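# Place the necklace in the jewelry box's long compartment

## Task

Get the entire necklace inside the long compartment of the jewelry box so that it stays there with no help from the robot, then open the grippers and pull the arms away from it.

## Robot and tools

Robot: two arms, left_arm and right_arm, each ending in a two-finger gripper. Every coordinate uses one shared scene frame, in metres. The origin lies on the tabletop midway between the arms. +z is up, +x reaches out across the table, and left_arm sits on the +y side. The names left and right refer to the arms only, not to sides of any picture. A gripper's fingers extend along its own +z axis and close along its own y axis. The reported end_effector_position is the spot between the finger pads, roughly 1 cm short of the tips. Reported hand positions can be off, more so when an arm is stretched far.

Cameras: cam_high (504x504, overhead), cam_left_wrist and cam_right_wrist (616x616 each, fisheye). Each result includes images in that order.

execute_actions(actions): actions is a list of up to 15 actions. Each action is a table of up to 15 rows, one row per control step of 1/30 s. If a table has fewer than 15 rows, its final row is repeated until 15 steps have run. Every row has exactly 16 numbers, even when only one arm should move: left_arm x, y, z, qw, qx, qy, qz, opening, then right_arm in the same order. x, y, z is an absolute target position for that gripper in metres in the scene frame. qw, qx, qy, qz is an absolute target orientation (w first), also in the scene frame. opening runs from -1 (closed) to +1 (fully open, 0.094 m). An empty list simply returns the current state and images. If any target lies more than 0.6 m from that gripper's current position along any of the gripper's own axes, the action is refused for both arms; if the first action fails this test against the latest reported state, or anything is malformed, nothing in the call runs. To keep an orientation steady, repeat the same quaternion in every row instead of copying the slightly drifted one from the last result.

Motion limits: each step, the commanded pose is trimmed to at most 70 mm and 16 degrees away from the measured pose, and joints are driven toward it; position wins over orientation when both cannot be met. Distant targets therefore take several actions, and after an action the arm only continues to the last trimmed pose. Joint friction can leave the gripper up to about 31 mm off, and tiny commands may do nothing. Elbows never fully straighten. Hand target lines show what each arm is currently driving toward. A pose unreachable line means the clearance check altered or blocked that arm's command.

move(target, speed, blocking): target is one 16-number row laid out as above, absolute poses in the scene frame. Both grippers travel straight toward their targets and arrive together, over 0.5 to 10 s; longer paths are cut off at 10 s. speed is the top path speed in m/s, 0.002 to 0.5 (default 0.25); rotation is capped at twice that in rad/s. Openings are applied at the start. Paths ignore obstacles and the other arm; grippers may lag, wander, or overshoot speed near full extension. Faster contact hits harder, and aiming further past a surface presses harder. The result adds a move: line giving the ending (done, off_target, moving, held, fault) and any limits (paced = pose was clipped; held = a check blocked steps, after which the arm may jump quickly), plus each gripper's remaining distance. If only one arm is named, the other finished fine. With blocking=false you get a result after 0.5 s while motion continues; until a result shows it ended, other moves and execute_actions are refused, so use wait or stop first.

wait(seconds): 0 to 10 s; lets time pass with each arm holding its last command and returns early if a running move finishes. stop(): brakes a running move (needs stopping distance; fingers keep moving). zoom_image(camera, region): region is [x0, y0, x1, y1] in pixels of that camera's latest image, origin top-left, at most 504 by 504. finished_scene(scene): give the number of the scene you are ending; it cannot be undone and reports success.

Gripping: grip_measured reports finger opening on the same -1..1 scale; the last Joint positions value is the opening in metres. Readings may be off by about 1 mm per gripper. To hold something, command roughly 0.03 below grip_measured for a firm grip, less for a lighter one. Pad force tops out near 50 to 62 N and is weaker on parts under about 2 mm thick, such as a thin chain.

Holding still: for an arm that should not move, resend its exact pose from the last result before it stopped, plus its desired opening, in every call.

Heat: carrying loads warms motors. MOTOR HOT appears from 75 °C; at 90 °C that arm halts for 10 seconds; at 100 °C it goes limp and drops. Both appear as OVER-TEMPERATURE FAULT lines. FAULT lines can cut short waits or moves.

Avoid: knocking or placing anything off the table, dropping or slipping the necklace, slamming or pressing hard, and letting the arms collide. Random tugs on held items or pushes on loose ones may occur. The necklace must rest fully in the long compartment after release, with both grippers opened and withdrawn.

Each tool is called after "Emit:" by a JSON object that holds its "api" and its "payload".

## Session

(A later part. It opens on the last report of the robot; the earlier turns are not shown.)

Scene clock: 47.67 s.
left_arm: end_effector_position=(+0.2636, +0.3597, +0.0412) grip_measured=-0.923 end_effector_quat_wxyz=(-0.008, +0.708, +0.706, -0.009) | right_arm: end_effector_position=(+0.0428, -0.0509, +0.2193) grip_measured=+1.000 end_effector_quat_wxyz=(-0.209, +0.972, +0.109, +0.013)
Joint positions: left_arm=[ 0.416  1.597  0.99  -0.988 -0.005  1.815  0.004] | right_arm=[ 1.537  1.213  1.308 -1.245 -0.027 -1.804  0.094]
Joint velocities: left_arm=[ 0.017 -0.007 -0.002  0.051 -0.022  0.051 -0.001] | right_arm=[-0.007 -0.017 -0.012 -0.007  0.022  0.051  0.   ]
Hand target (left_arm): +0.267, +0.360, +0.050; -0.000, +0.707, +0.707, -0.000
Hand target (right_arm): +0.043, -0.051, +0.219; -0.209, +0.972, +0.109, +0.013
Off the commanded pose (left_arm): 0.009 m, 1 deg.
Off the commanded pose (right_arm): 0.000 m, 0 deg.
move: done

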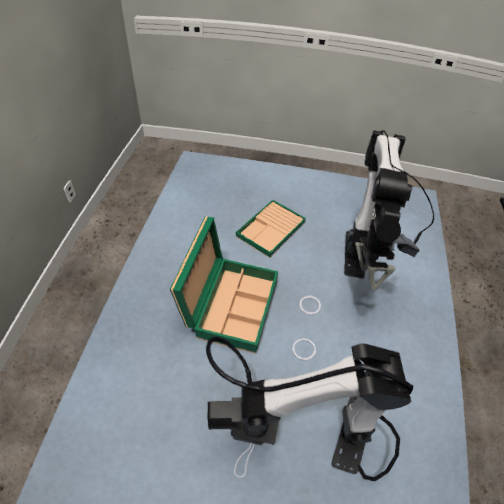

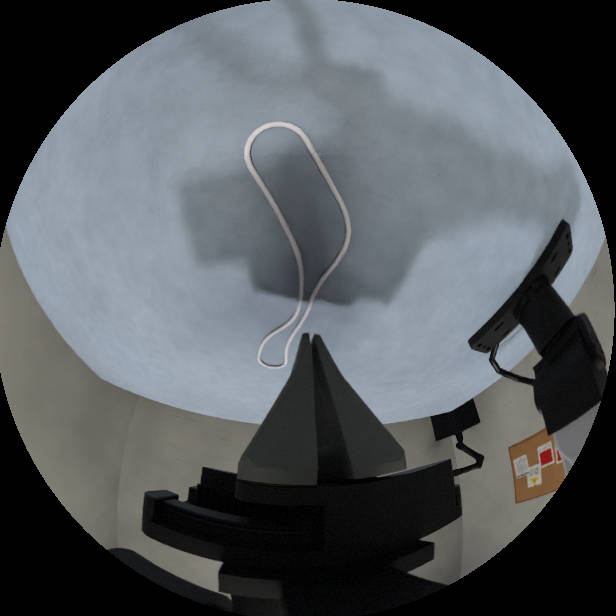

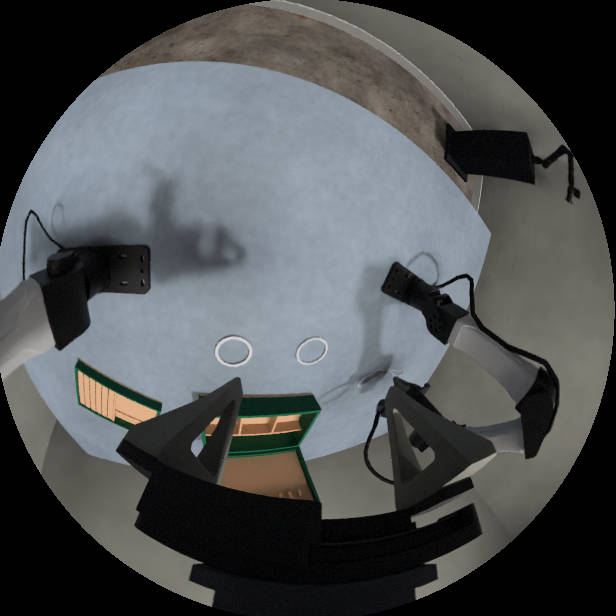

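Emit:
{"api": "move", "payload": {"target": [0.292,0.235,0.03,-0.015,0.707,0.707,-0.015,-1,0.043,-0.051,0.219,-0.209,0.972,0.109,0.013,1], "speed": 0.2}}

Emit:
{"api": "move", "payload": {"target": [0.29,0.235,-0.008,-0.015,0.707,0.707,-0.015,-1,0.043,-0.051,0.219,-0.209,0.972,0.109,0.013,1], "speed": 0.05}}

Emit:
{"api": "move", "payload": {"target": [0.256,0.34,-0.006,-0.015,0.707,0.707,-0.015,-1,0.043,-0.051,0.219,-0.209,0.972,0.109,0.013,1], "speed": 0.08}}

Emit:
{"api": "move", "payload": {"target": [0.265,0.34,0.06,0,0.707,0.707,0,-1,0.043,-0.051,0.219,-0.209,0.972,0.109,0.013,1], "speed": 0.12}}

Scene clock: 59.87 s.
left_arm: end_effector_position=(+0.2880, +0.2393, +0.0334) grip_measured=-0.982 end_effector_quat_wxyz=(-0.016, +0.709, +0.705, -0.012) | right_arm: end_effector_position=(+0.0428, -0.0509, +0.2193) grip_measured=+1.000 end_effector_quat_wxyz=(-0.209, +0.972, +0.109, +0.013)
Joint positions: left_arm=[-0.034  1.707  1.077 -0.98   0.002  1.367  0.001] | right_arm=[ 1.537  1.213  1.308 -1.245 -0.027 -1.804  0.094]
Joint velocities: left_arm=[-0.007  0.012 -0.022 -0.007  0.051 -0.022 -0.   ] | right_arm=[ 0.002  0.002 -0.027  0.022 -0.11  -0.007  0.   ]
Hand target (left_arm): +0.292, +0.237, +0.030; -0.019, +0.707, +0.707, -0.015
Hand target (right_arm): +0.043, -0.051, +0.219; -0.209, +0.972, +0.109, +0.013
Off the commanded pose (left_arm): 0.007 m, 0 deg.
Off the commanded pose (right_arm): 0.000 m, 0 deg.
move: done

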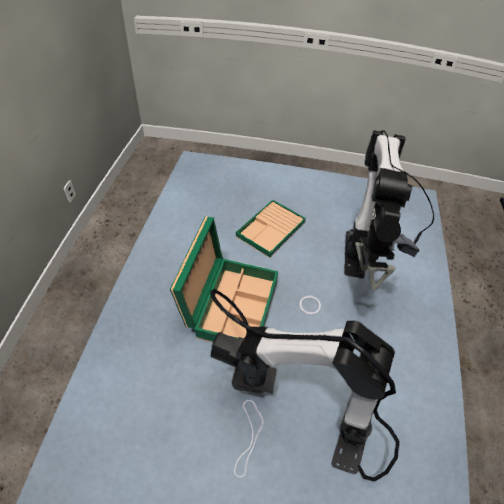

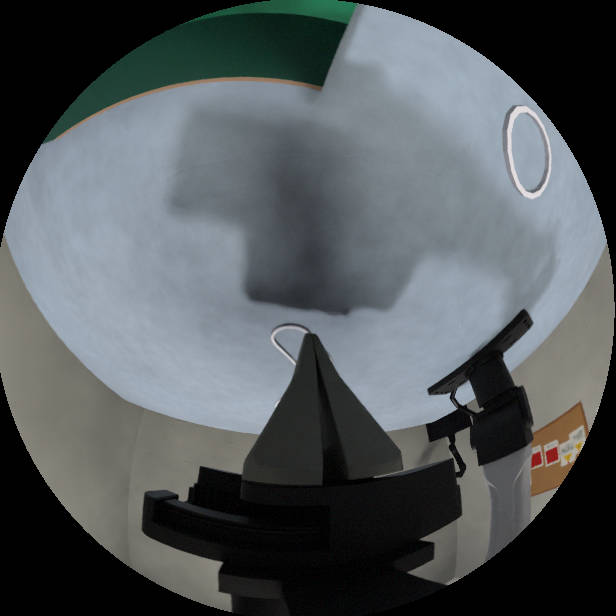

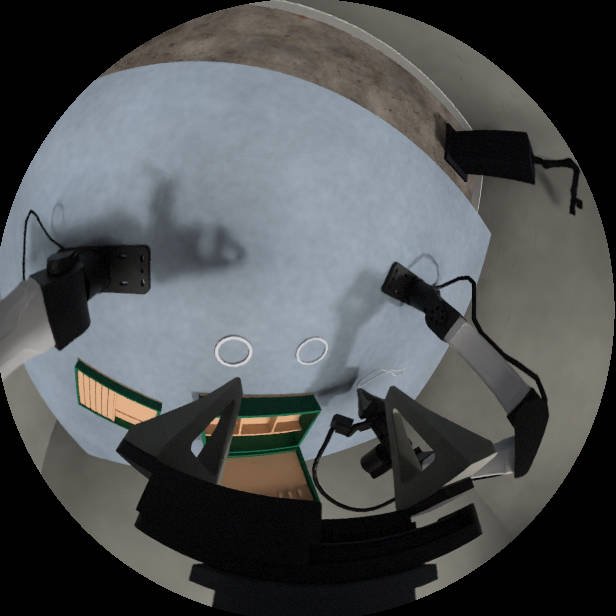

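Scene clock: 61.00 s.
left_arm: end_effector_position=(+0.2967, +0.2375, +0.0071) grip_measured=-0.982 end_effector_quat_wxyz=(-0.003, +0.706, +0.708, -0.003) | right_arm: end_effector_position=(+0.0428, -0.0509, +0.2193) grip_measured=+1.000 end_effector_quat_wxyz=(-0.209, +0.972, +0.109, +0.013)
Joint positions: left_arm=[-0.034  1.755  1.019 -0.843  0.002  1.36   0.001] | right_arm=[ 1.537  1.213  1.308 -1.245 -0.027 -1.804  0.094]
Joint velocities: left_arm=[ 0.002  0.022  0.017  0.007 -0.037  0.022  0.   ] | right_arm=[-0.007 -0.002  0.007 -0.066 -0.037 -0.007  0.   ]
Hand target (left_arm): +0.289, +0.235, -0.007; -0.015, +0.707, +0.707, -0.015
Hand target (right_arm): +0.043, -0.051, +0.219; -0.209, +0.972, +0.109, +0.013
Off the commanded pose (left_arm): 0.017 m, 2 deg.
Off the commanded pose (right_arm): 0.000 m, 0 deg.
move: off_target (left_arm)

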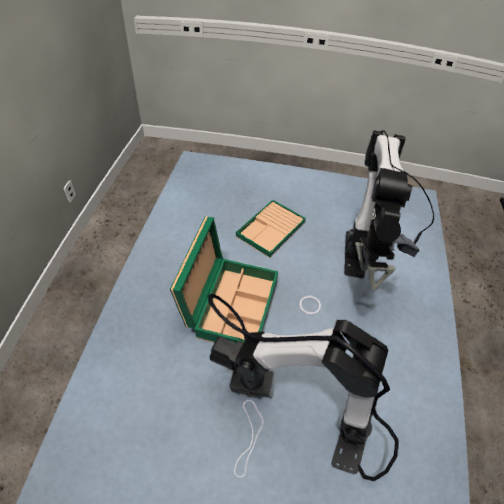

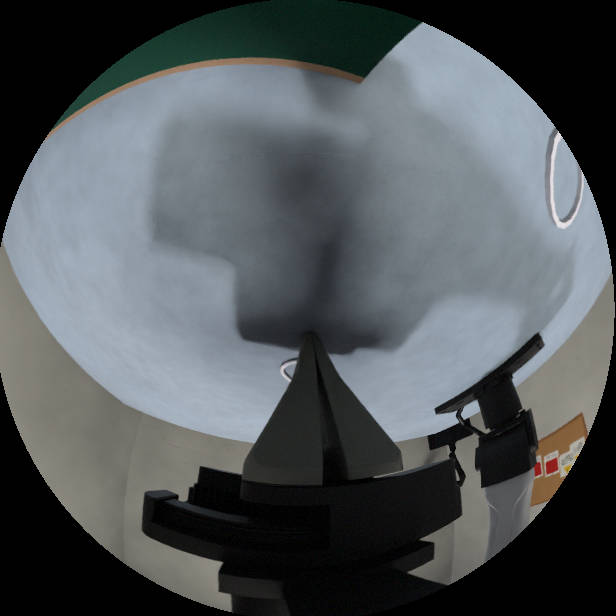

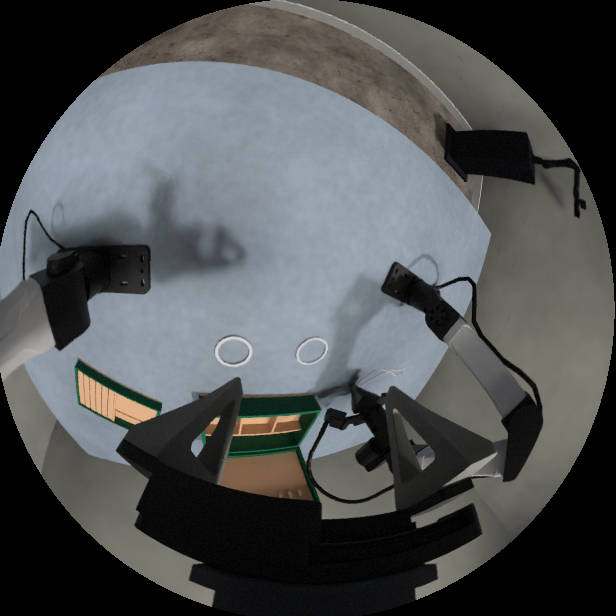

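Scene clock: 62.83 s.
left_arm: end_effector_position=(+0.2732, +0.3329, +0.0065) grip_measured=-0.982 end_effector_quat_wxyz=(+0.010, +0.709, +0.705, -0.002) | right_arm: end_effector_position=(+0.0428, -0.0509, +0.2193) grip_measured=+1.000 end_effector_quat_wxyz=(-0.209, +0.972, +0.109, +0.013)
Joint positions: left_arm=[ 0.324  1.644  0.887 -0.806  0.02   1.725  0.001] | right_arm=[ 1.537  1.213  1.308 -1.245 -0.027 -1.804  0.094]
Joint velocities: left_arm=[-0.007 -0.027  0.007 -0.037 -0.037  0.022 -0.   ] | right_arm=[ 0.002  0.002 -0.017 -0.007  0.007 -0.037  0.   ]
Hand target (left_arm): +0.256, +0.337, -0.005; -0.011, +0.707, +0.707, -0.015
Hand target (right_arm): +0.043, -0.051, +0.219; -0.209, +0.972, +0.109, +0.013
Off the commanded pose (left_arm): 0.022 m, 3 deg.
Off the commanded pose (right_arm): 0.000 m, 0 deg.
move: off_target (left_arm)

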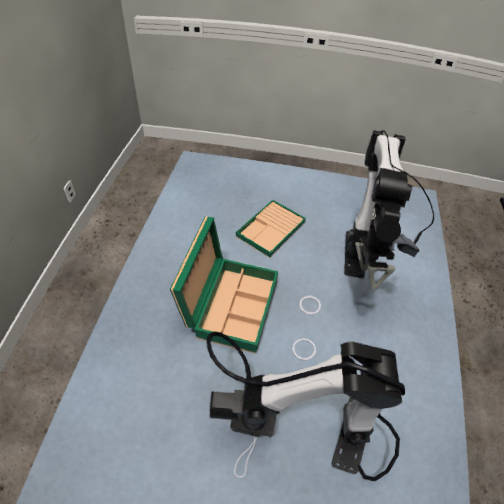

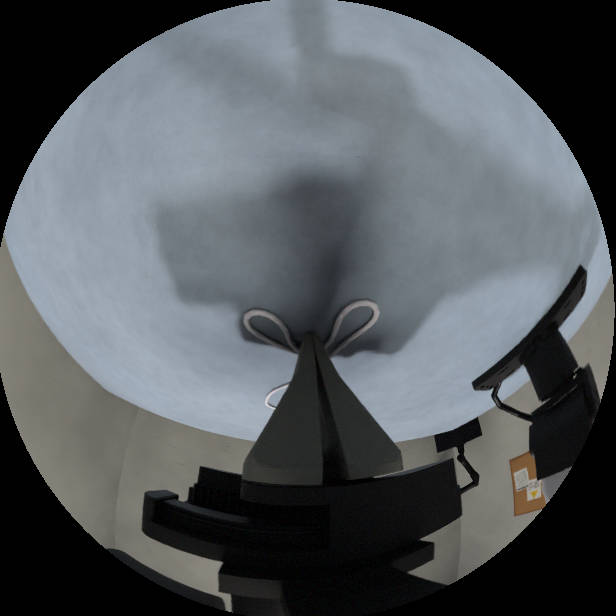

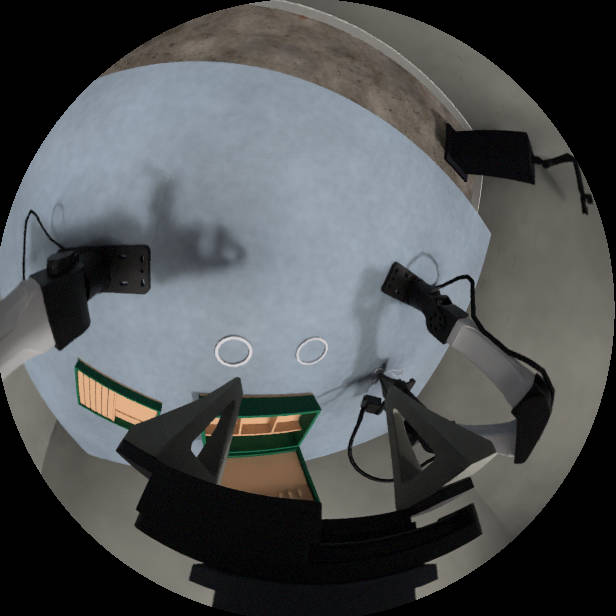

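Scene clock: 63.90 s.
left_arm: end_effector_position=(+0.2637, +0.3354, +0.0524) grip_measured=-0.982 end_effector_quat_wxyz=(-0.001, +0.708, +0.706, -0.010) | right_arm: end_effector_position=(+0.0428, -0.0509, +0.2193) grip_measured=+1.000 end_effector_quat_wxyz=(-0.209, +0.972, +0.109, +0.013)
Joint positions: left_arm=[ 0.332  1.558  0.998 -1.029  0.01   1.732  0.001] | right_arm=[ 1.537  1.213  1.308 -1.245 -0.027 -1.804  0.094]
Joint velocities: left_arm=[ 0.012 -0.012 -0.012 -0.051 -0.11  -0.037 -0.001] | right_arm=[-0.012  0.012  0.007  0.022 -0.037  0.081  0.   ]
Hand target (left_arm): +0.266, +0.340, +0.059; +0.000, +0.707, +0.707, +0.000
Hand target (right_arm): +0.043, -0.051, +0.219; -0.209, +0.972, +0.109, +0.013
Off the commanded pose (left_arm): 0.009 m, 1 deg.
Off the commanded pose (right_arm): 0.000 m, 0 deg.
move: done

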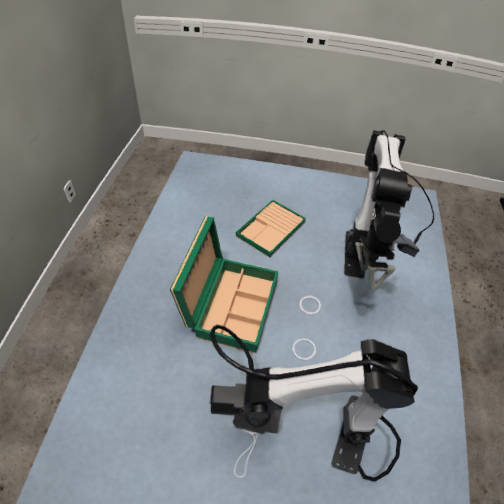

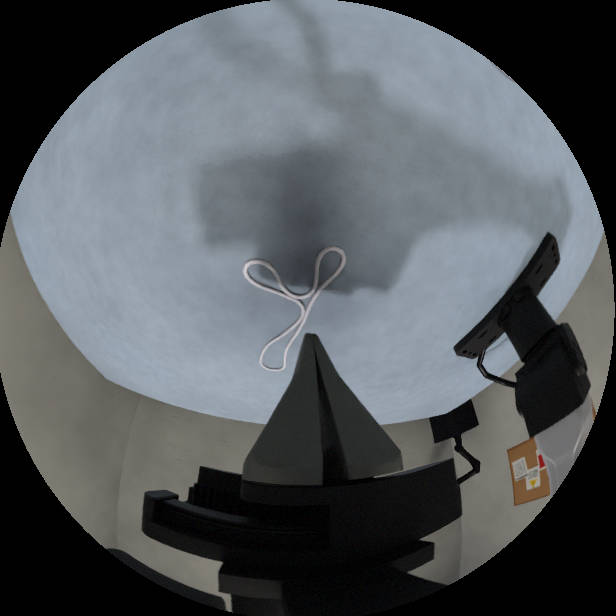

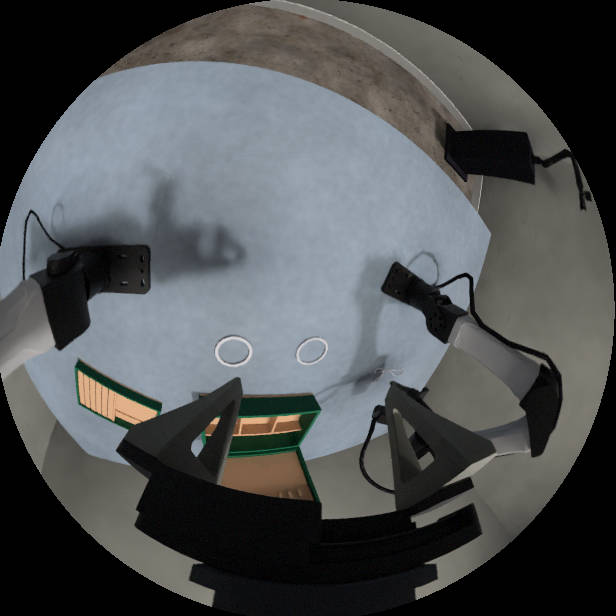

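Now four strands. Grasp across them.

Emit:
{"api": "move", "payload": {"target": [0.268,0.326,-0.012,-0.018,0.707,0.707,-0.018,0.9,0.043,-0.051,0.219,-0.209,0.972,0.109,0.013,1], "speed": 0.05}}

Emit:
{"api": "execute_actions", "payload": {"actions": [[[0.268,0.326,-0.012,-0.018,0.707,0.707,-0.018,0.3,0.043,-0.051,0.219,-0.209,0.972,0.109,0.013,1]],[[0.268,0.326,-0.012,-0.018,0.707,0.707,-0.018,-0.3,0.043,-0.051,0.219,-0.209,0.972,0.109,0.013,1]],[[0.268,0.326,-0.012,-0.018,0.707,0.707,-0.018,-0.75,0.043,-0.051,0.219,-0.209,0.972,0.109,0.013,1]],[[0.268,0.326,-0.012,-0.018,0.707,0.707,-0.018,-0.88,0.043,-0.051,0.219,-0.209,0.972,0.109,0.013,1]]]}}

Emit:
{"api": "zoom_image", "payload": {"camera": "cam_left_wrist", "region": [250, 280, 370, 400]}}

Scene clock: 72.20 s.
left_arm: end_effector_position=(+0.2762, +0.3283, +0.0067) grip_measured=+0.898 end_effector_quat_wxyz=(-0.000, +0.706, +0.708, -0.003) | right_arm: end_effector_position=(+0.0428, -0.0509, +0.2193) grip_measured=+1.000 end_effector_quat_wxyz=(-0.209, +0.972, +0.109, +0.013)
Joint positions: left_arm=[ 0.294  1.664  0.911 -0.822  0.003  1.688  0.089] | right_arm=[ 1.537  1.213  1.308 -1.245 -0.027 -1.804  0.094]
Joint velocities: left_arm=[-0.022 -0.002  0.002  0.037  0.007  0.022  0.001] | right_arm=[ 0.012  0.002 -0.012 -0.022 -0.007 -0.066  0.   ]
Hand target (left_arm): +0.266, +0.326, -0.010; -0.019, +0.707, +0.707, -0.018
Hand target (right_arm): +0.043, -0.051, +0.219; -0.209, +0.972, +0.109, +0.013
Off the commanded pose (left_arm): 0.021 m, 3 deg.
Off the commanded pose (right_arm): 0.000 m, 0 deg.
move: off_target (left_arm)

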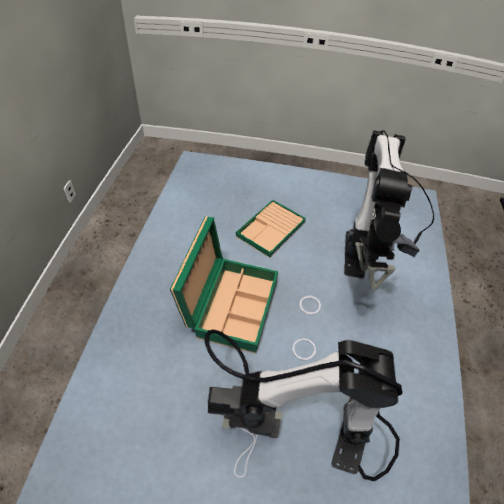

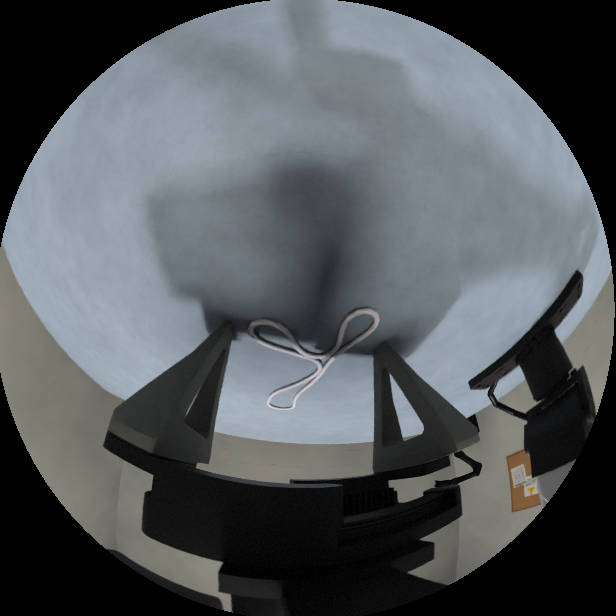

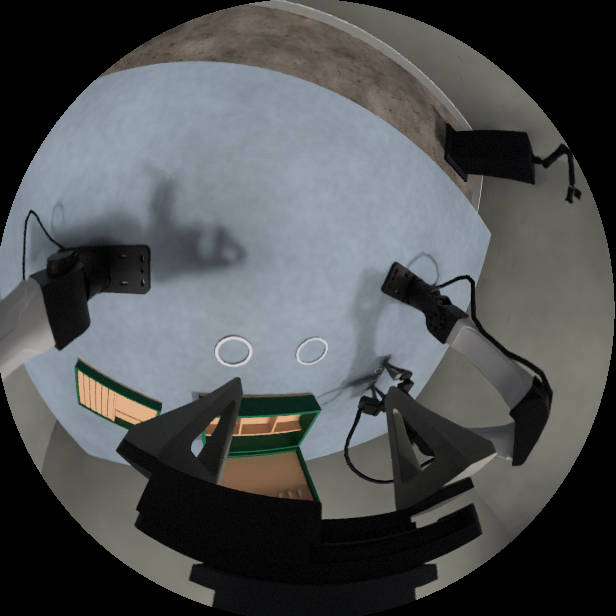

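Scene clock: 74.20 s.
left_arm: end_effector_position=(+0.2769, +0.3283, +0.0067) grip_measured=-0.877 end_effector_quat_wxyz=(+0.001, +0.705, +0.709, -0.002) | right_arm: end_effector_position=(+0.0428, -0.0509, +0.2193) grip_measured=+1.000 end_effector_quat_wxyz=(-0.209, +0.972, +0.109, +0.013)
Joint positions: left_arm=[ 0.294  1.664  0.911 -0.82   0.003  1.685  0.006] | right_arm=[ 1.537  1.213  1.308 -1.245 -0.027 -1.804  0.094]
Joint velocities: left_arm=[-0.002 -0.017  0.017 -0.051  0.037 -0.007 -0.001] | right_arm=[-0.012 -0.022 -0.007 -0.022 -0.037  0.007  0.   ]
Hand target (left_arm): +0.267, +0.326, -0.010; -0.018, +0.707, +0.707, -0.018
Hand target (right_arm): +0.043, -0.051, +0.219; -0.209, +0.972, +0.109, +0.013
Off the commanded pose (left_arm): 0.021 m, 3 deg.
Off the commanded pose (right_arm): 0.000 m, 0 deg.

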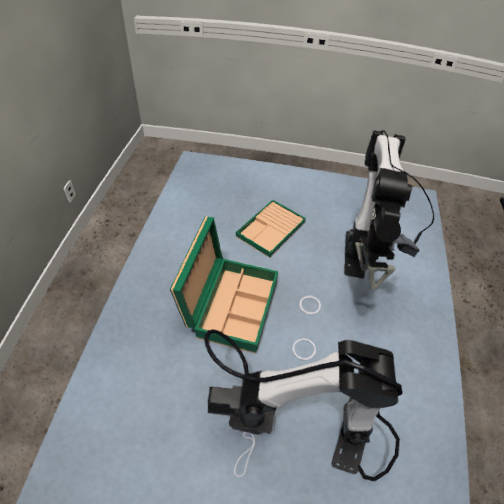

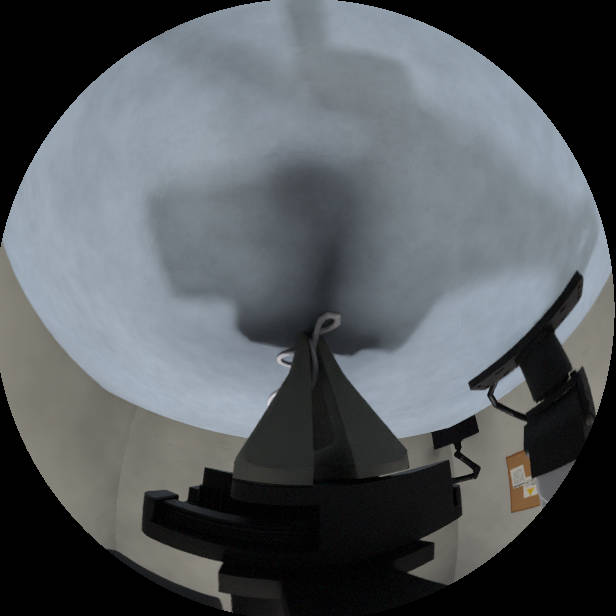

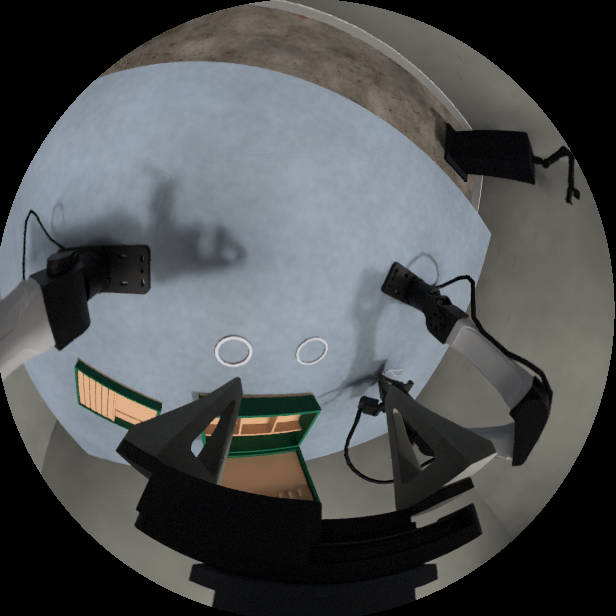

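Region (250, 280, 370, 400) of cam_left_wrist's 616x616 image, scaled by 4.200, with more detail than that image has.

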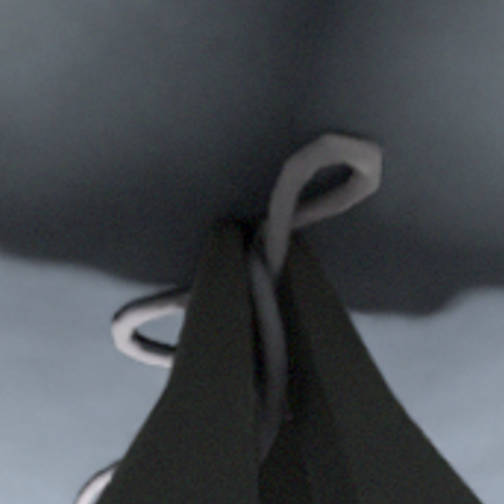

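It's piled up between the pads.

Emit:
{"api": "execute_actions", "payload": {"actions": [[[0.268,0.326,-0.012,-0.018,0.707,0.707,-0.018,-1,0.043,-0.051,0.219,-0.209,0.972,0.109,0.013,1]]]}}

Emit:
{"api": "move", "payload": {"target": [0.33,0.22,0.27,0.166,0.74,0.621,0.198,-1,0.043,-0.051,0.219,-0.209,0.972,0.109,0.013,1], "speed": 0.18}}

Scene clock: 81.33 s.
left_arm: end_effector_position=(+0.2770, +0.3283, +0.0067) grip_measured=-0.960 end_effector_quat_wxyz=(+0.001, +0.705, +0.709, -0.001) | right_arm: end_effector_position=(+0.0428, -0.0509, +0.2193) grip_measured=+1.000 end_effector_quat_wxyz=(-0.209, +0.972, +0.109, +0.013)
Joint positions: left_arm=[ 0.294  1.664  0.911 -0.819  0.003  1.684  0.002] | right_arm=[ 1.537  1.213  1.308 -1.245 -0.027 -1.804  0.094]
Joint velocities: left_arm=[-0.007 -0.007 -0.012 -0.051  0.022  0.007 -0.001] | right_arm=[-0.012  0.002 -0.002 -0.022 -0.125 -0.037  0.   ]
Hand target (left_arm): +0.267, +0.326, -0.010; -0.018, +0.707, +0.707, -0.018
Hand target (right_arm): +0.043, -0.051, +0.219; -0.209, +0.972, +0.109, +0.013
Off the commanded pose (left_arm): 0.021 m, 3 deg.
Off the commanded pose (right_arm): 0.000 m, 0 deg.

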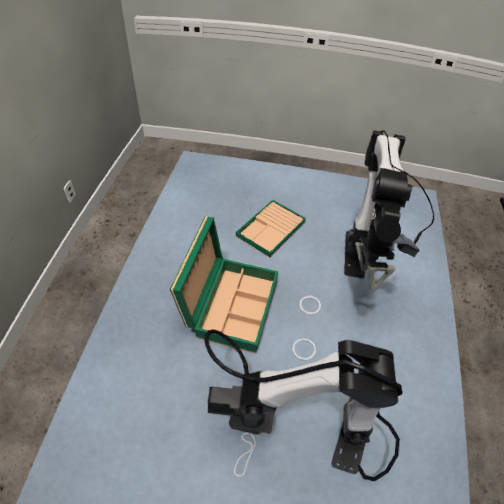

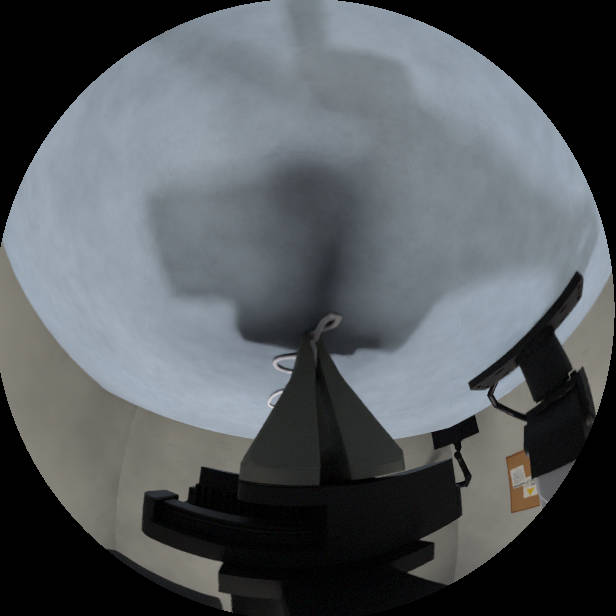

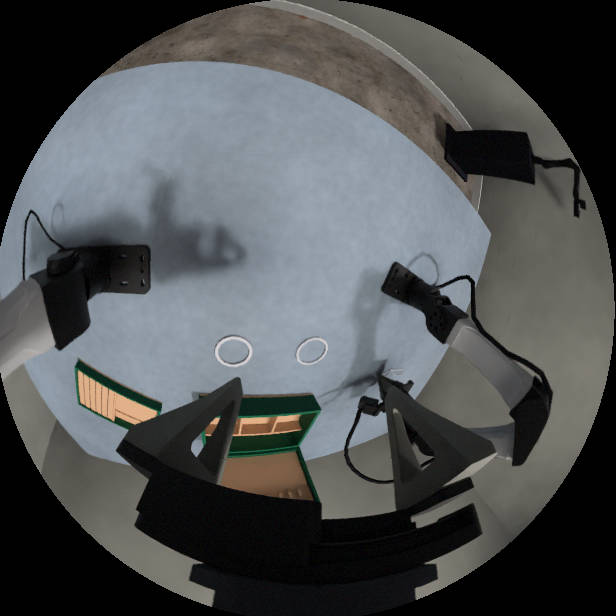

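Scene clock: 83.53 s.
left_arm: end_effector_position=(+0.3318, +0.2232, +0.2724) grip_measured=-0.960 end_effector_quat_wxyz=(+0.175, +0.741, +0.617, +0.201) | right_arm: end_effector_position=(+0.0428, -0.0509, +0.2193) grip_measured=+1.000 end_effector_quat_wxyz=(-0.209, +0.972, +0.109, +0.013)
Joint positions: left_arm=[-0.132  1.404  1.616 -1.261 -0.146  1.485  0.002] | right_arm=[ 1.537  1.213  1.308 -1.245 -0.027 -1.804  0.094]
Joint velocities: left_arm=[-0.012  0.002 -0.007 -0.051 -0.007 -0.037  0.001] | right_arm=[ 0.002 -0.002  0.012  0.007 -0.051 -0.066  0.   ]
Hand target (left_arm): +0.334, +0.221, +0.268; +0.163, +0.743, +0.618, +0.198
Hand target (right_arm): +0.043, -0.051, +0.219; -0.209, +0.972, +0.109, +0.013
Off the commanded pose (left_arm): 0.004 m, 1 deg.
Off the commanded pose (right_arm): 0.000 m, 0 deg.
move: done

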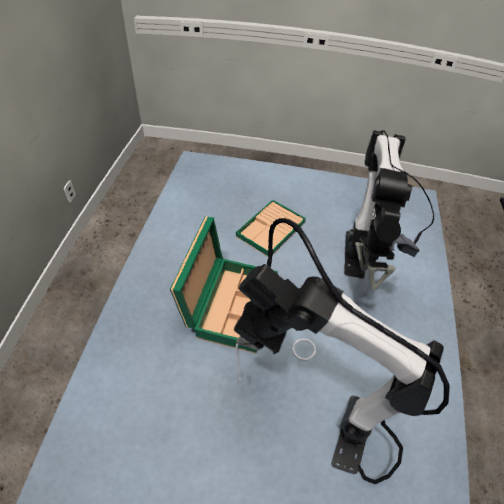

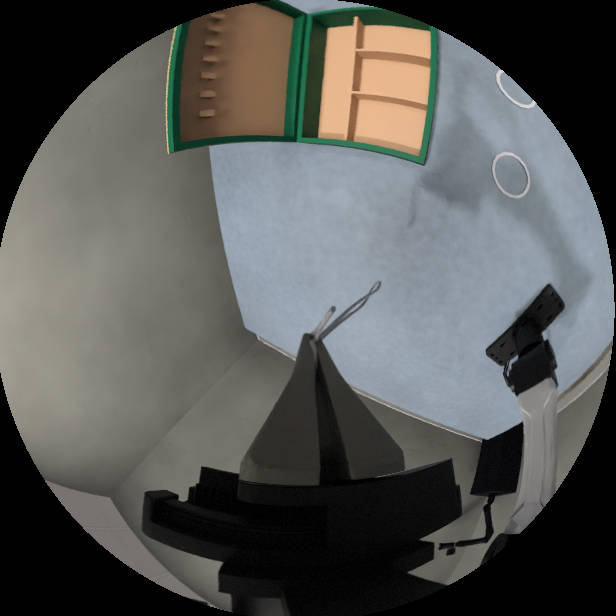

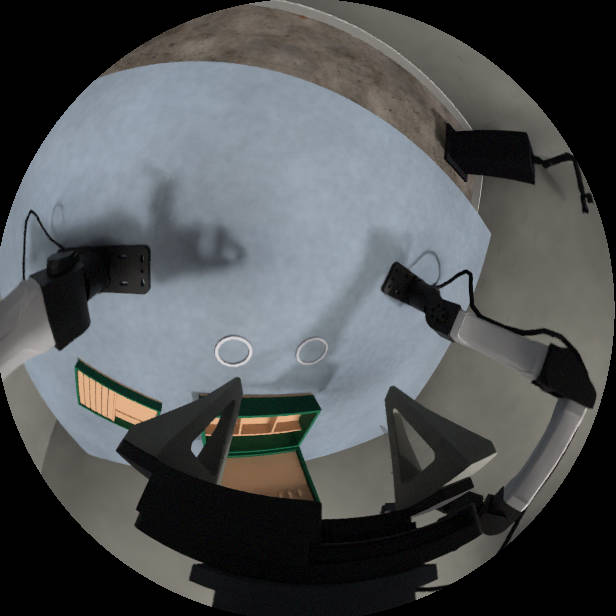

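Emit:
{"api": "move", "payload": {"target": [0.44,0.035,0.255,0.22,0.72,0.604,0.262,-1,0.043,-0.051,0.219,-0.209,0.972,0.109,0.013,1], "speed": 0.13}}

Emit:
{"api": "wait", "payload": {"seconds": 1}}

Emit:
{"api": "zoom_image", "payload": {"camera": "cam_high", "region": [160, 200, 310, 360]}}

Scene clock: 90.87 s.
left_arm: end_effector_position=(+0.4405, +0.0391, +0.2609) grip_measured=-0.960 end_effector_quat_wxyz=(+0.228, +0.719, +0.602, +0.262) | right_arm: end_effector_position=(+0.0428, -0.0509, +0.2193) grip_measured=+1.000 end_effector_quat_wxyz=(-0.209, +0.972, +0.109, +0.013)
Joint positions: left_arm=[-0.51   2.01   2.178 -1.145 -0.415  1.191  0.002] | right_arm=[ 1.537  1.213  1.308 -1.245 -0.027 -1.804  0.094]
Joint velocities: left_arm=[ 0.017  0.012 -0.002 -0.081 -0.081  0.022 -0.001] | right_arm=[ 0.002 -0.002  0.007 -0.037 -0.051  0.037  0.   ]
Hand target (left_arm): +0.441, +0.037, +0.254; +0.218, +0.721, +0.603, +0.263
Hand target (right_arm): +0.043, -0.051, +0.219; -0.209, +0.972, +0.109, +0.013
Off the commanded pose (left_arm): 0.007 m, 1 deg.
Off the commanded pose (right_arm): 0.000 m, 0 deg.
move: done

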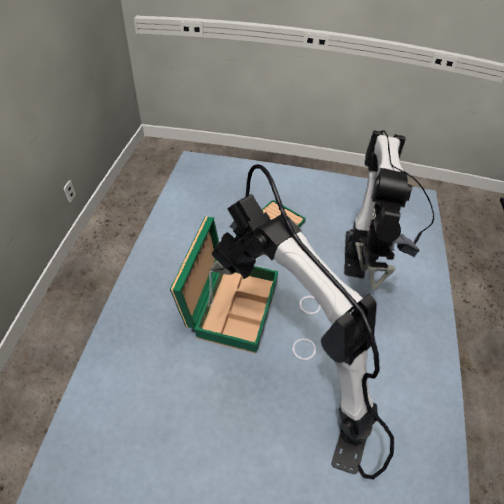

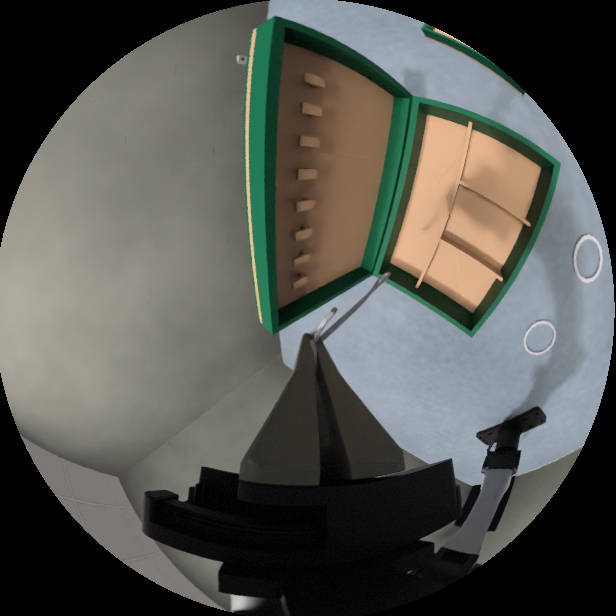

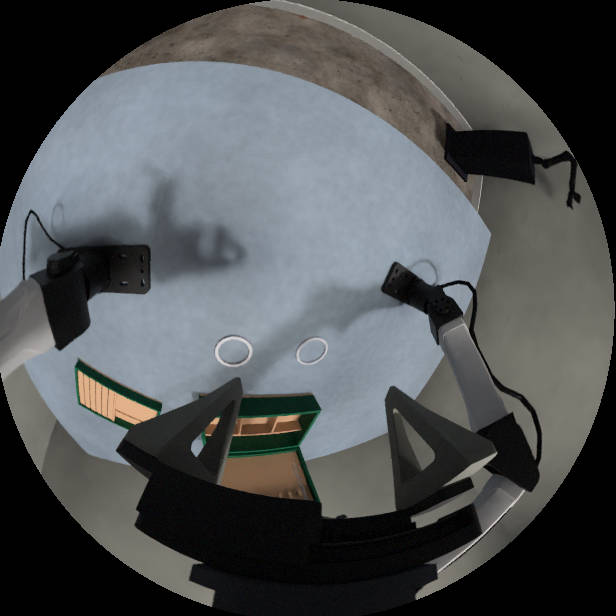

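Scene clock: 91.87 s.
left_arm: end_effector_position=(+0.4402, +0.0396, +0.2606) grip_measured=-0.960 end_effector_quat_wxyz=(+0.227, +0.719, +0.602, +0.262) | right_arm: end_effector_position=(+0.0428, -0.0509, +0.2193) grip_measured=+1.000 end_effector_quat_wxyz=(-0.209, +0.972, +0.109, +0.013)
Joint positions: left_arm=[-0.51   2.01   2.178 -1.148 -0.416  1.19   0.002] | right_arm=[ 1.537  1.213  1.308 -1.245 -0.027 -1.804  0.094]
Joint velocities: left_arm=[ 0.032 -0.012 -0.007  0.037 -0.007 -0.081  0.001] | right_arm=[ 0.012 -0.012 -0.002 -0.007  0.022  0.051  0.   ]
Hand target (left_arm): +0.441, +0.037, +0.254; +0.218, +0.721, +0.603, +0.263
Hand target (right_arm): +0.043, -0.051, +0.219; -0.209, +0.972, +0.109, +0.013
Off the commanded pose (left_arm): 0.007 m, 1 deg.
Off the commanded pose (right_arm): 0.000 m, 0 deg.
wait: 1.00 s; at rest by 0.17 s

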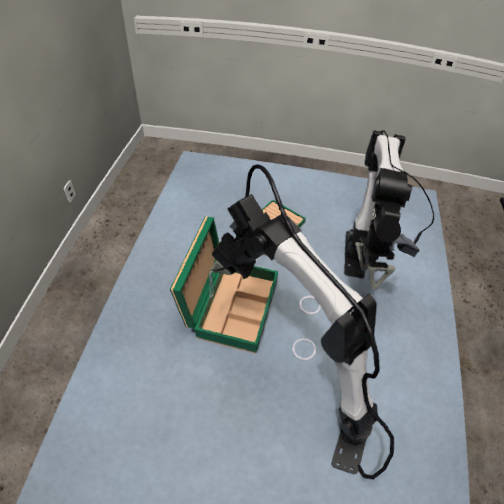

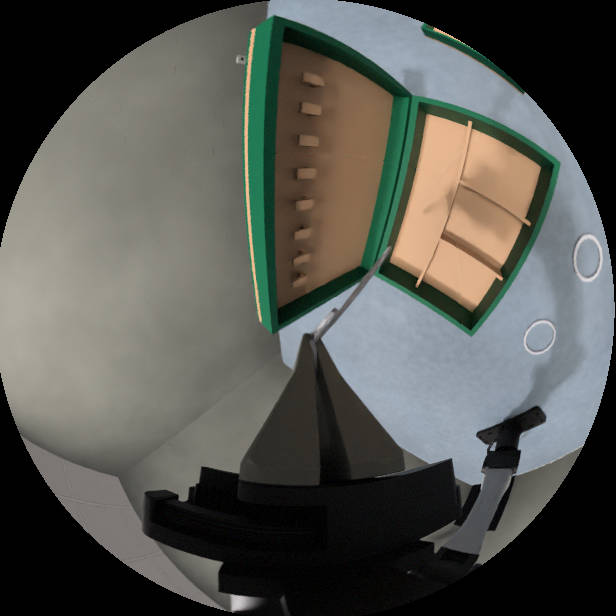

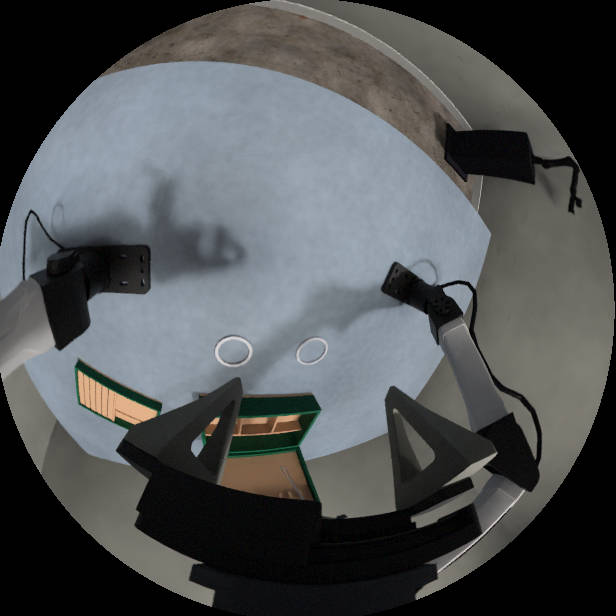

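Region (160, 200, 310, 360) of cam_high's 504x504 image, scaled by 3.150, with more detail than that image has; it fills the left 472 columns of this view, and the rest is white.

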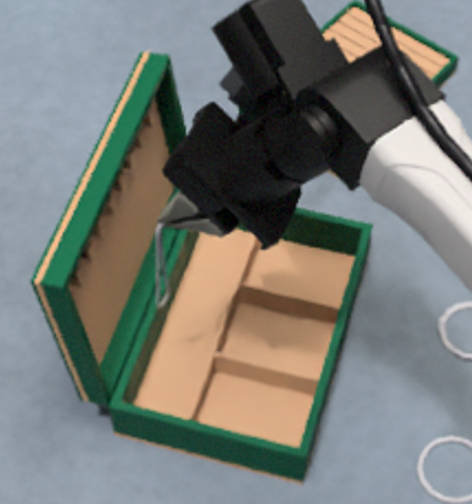

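Swinging along the compartment. Let it settle, then lower.

Emit:
{"api": "wait", "payload": {"seconds": 4}}

Emit:
{"api": "move", "payload": {"target": [0.437,0.025,0.16,0.166,0.74,0.621,0.198,-1,0.043,-0.051,0.219,-0.209,0.972,0.109,0.013,1], "speed": 0.08}}

Emit:
{"api": "zoom_image", "payload": {"camera": "cam_high", "region": [160, 200, 310, 360]}}

Scene clock: 100.70 s.
left_arm: end_effector_position=(+0.4402, +0.0396, +0.2606) grip_measured=-0.960 end_effector_quat_wxyz=(+0.227, +0.719, +0.602, +0.262) | right_arm: end_effector_position=(+0.0428, -0.0509, +0.2193) grip_measured=+1.000 end_effector_quat_wxyz=(-0.209, +0.972, +0.109, +0.013)
Joint positions: left_arm=[-0.51   2.01   2.178 -1.148 -0.416  1.19   0.002] | right_arm=[ 1.537  1.213  1.308 -1.245 -0.027 -1.804  0.094]
Joint velocities: left_arm=[-0.007  0.022 -0.027 -0.007 -0.037  0.022 -0.001] | right_arm=[ 0.017 -0.007  0.002  0.007  0.037 -0.037  0.   ]
Hand target (left_arm): +0.441, +0.037, +0.254; +0.218, +0.721, +0.603, +0.263
Hand target (right_arm): +0.043, -0.051, +0.219; -0.209, +0.972, +0.109, +0.013
Off the commanded pose (left_arm): 0.007 m, 1 deg.
Off the commanded pose (right_arm): 0.000 m, 0 deg.
wait: 4.00 s; at rest from the start

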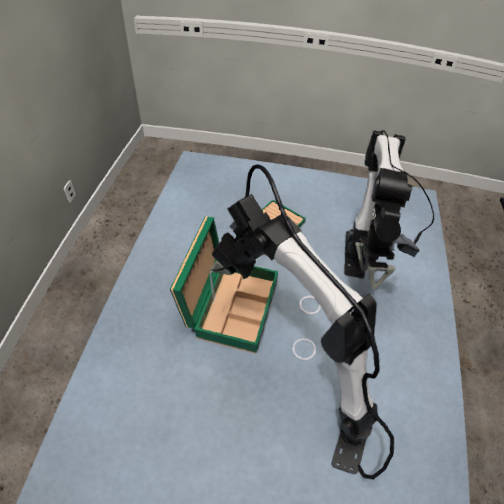

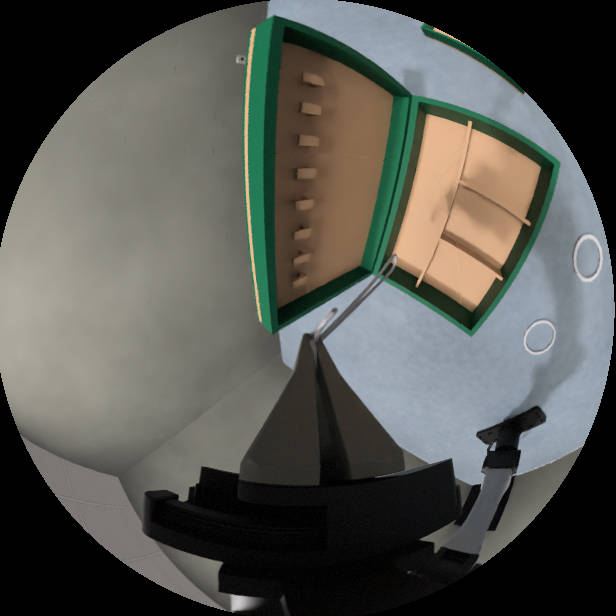

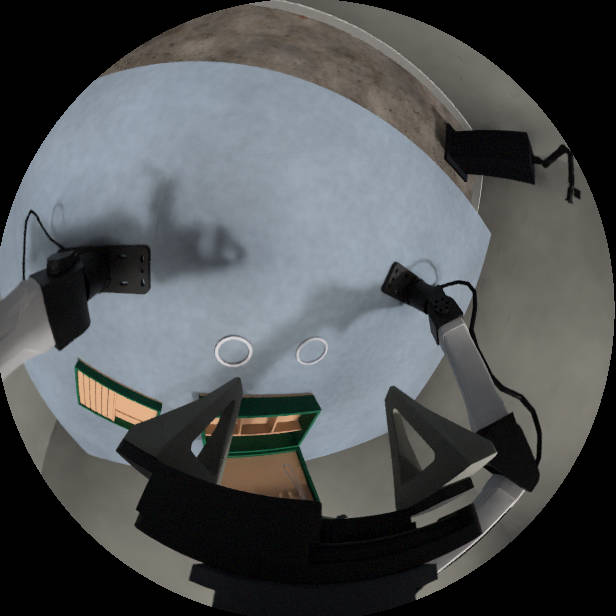

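Scene clock: 102.33 s.
left_arm: end_effector_position=(+0.4357, +0.0257, +0.1791) grip_measured=-0.960 end_effector_quat_wxyz=(+0.182, +0.736, +0.619, +0.206) | right_arm: end_effector_position=(+0.0428, -0.0509, +0.2193) grip_measured=+1.000 end_effector_quat_wxyz=(-0.209, +0.972, +0.109, +0.013)
Joint positions: left_arm=[-0.51   2.067  2.009 -1.056 -0.331  1.136  0.002] | right_arm=[ 1.537  1.213  1.308 -1.245 -0.027 -1.804  0.094]
Joint velocities: left_arm=[-0.007 -0.002 -0.002  0.037  0.037  0.022 -0.   ] | right_arm=[-0.007  0.002 -0.012  0.037 -0.022 -0.066  0.   ]
Hand target (left_arm): +0.435, +0.026, +0.161; +0.166, +0.739, +0.622, +0.198
Hand target (right_arm): +0.043, -0.051, +0.219; -0.209, +0.972, +0.109, +0.013
Off the commanded pose (left_arm): 0.019 m, 2 deg.
Off the commanded pose (right_arm): 0.000 m, 0 deg.
move: off_target (left_arm)

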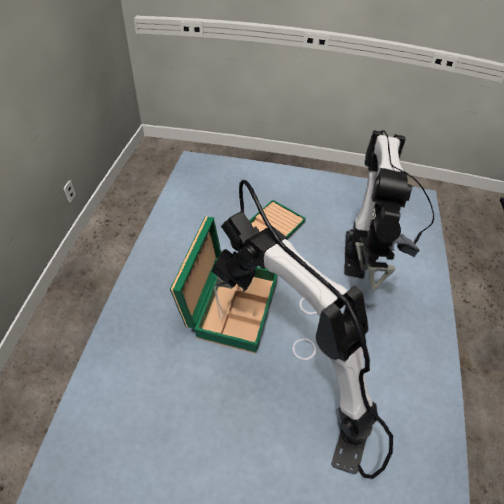

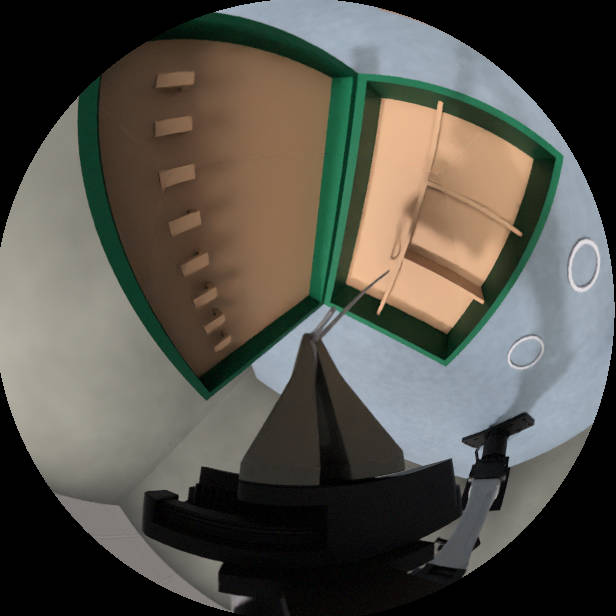

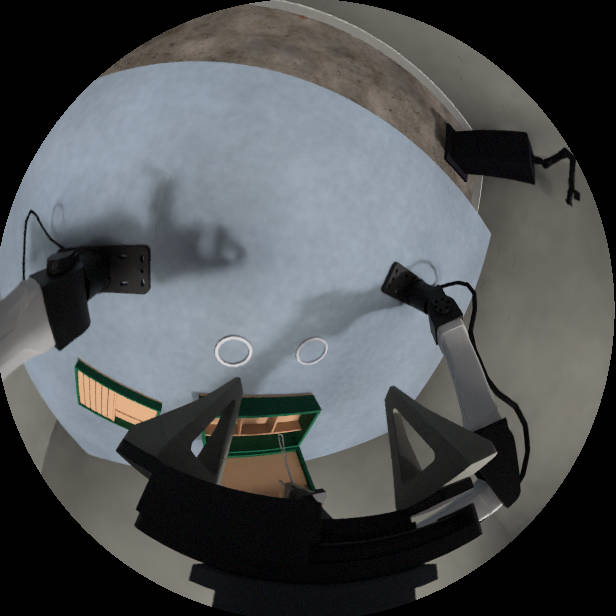

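Region (160, 200, 310, 360) of cam_high's 504x504 image, scaled by 3.150, with more detail than that image has; it fills the left 472 columns of this view, and the rest is white.

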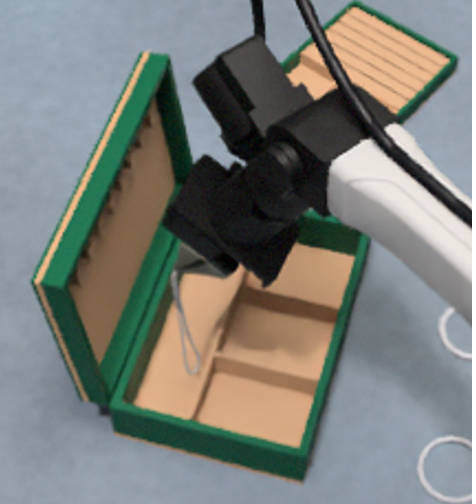

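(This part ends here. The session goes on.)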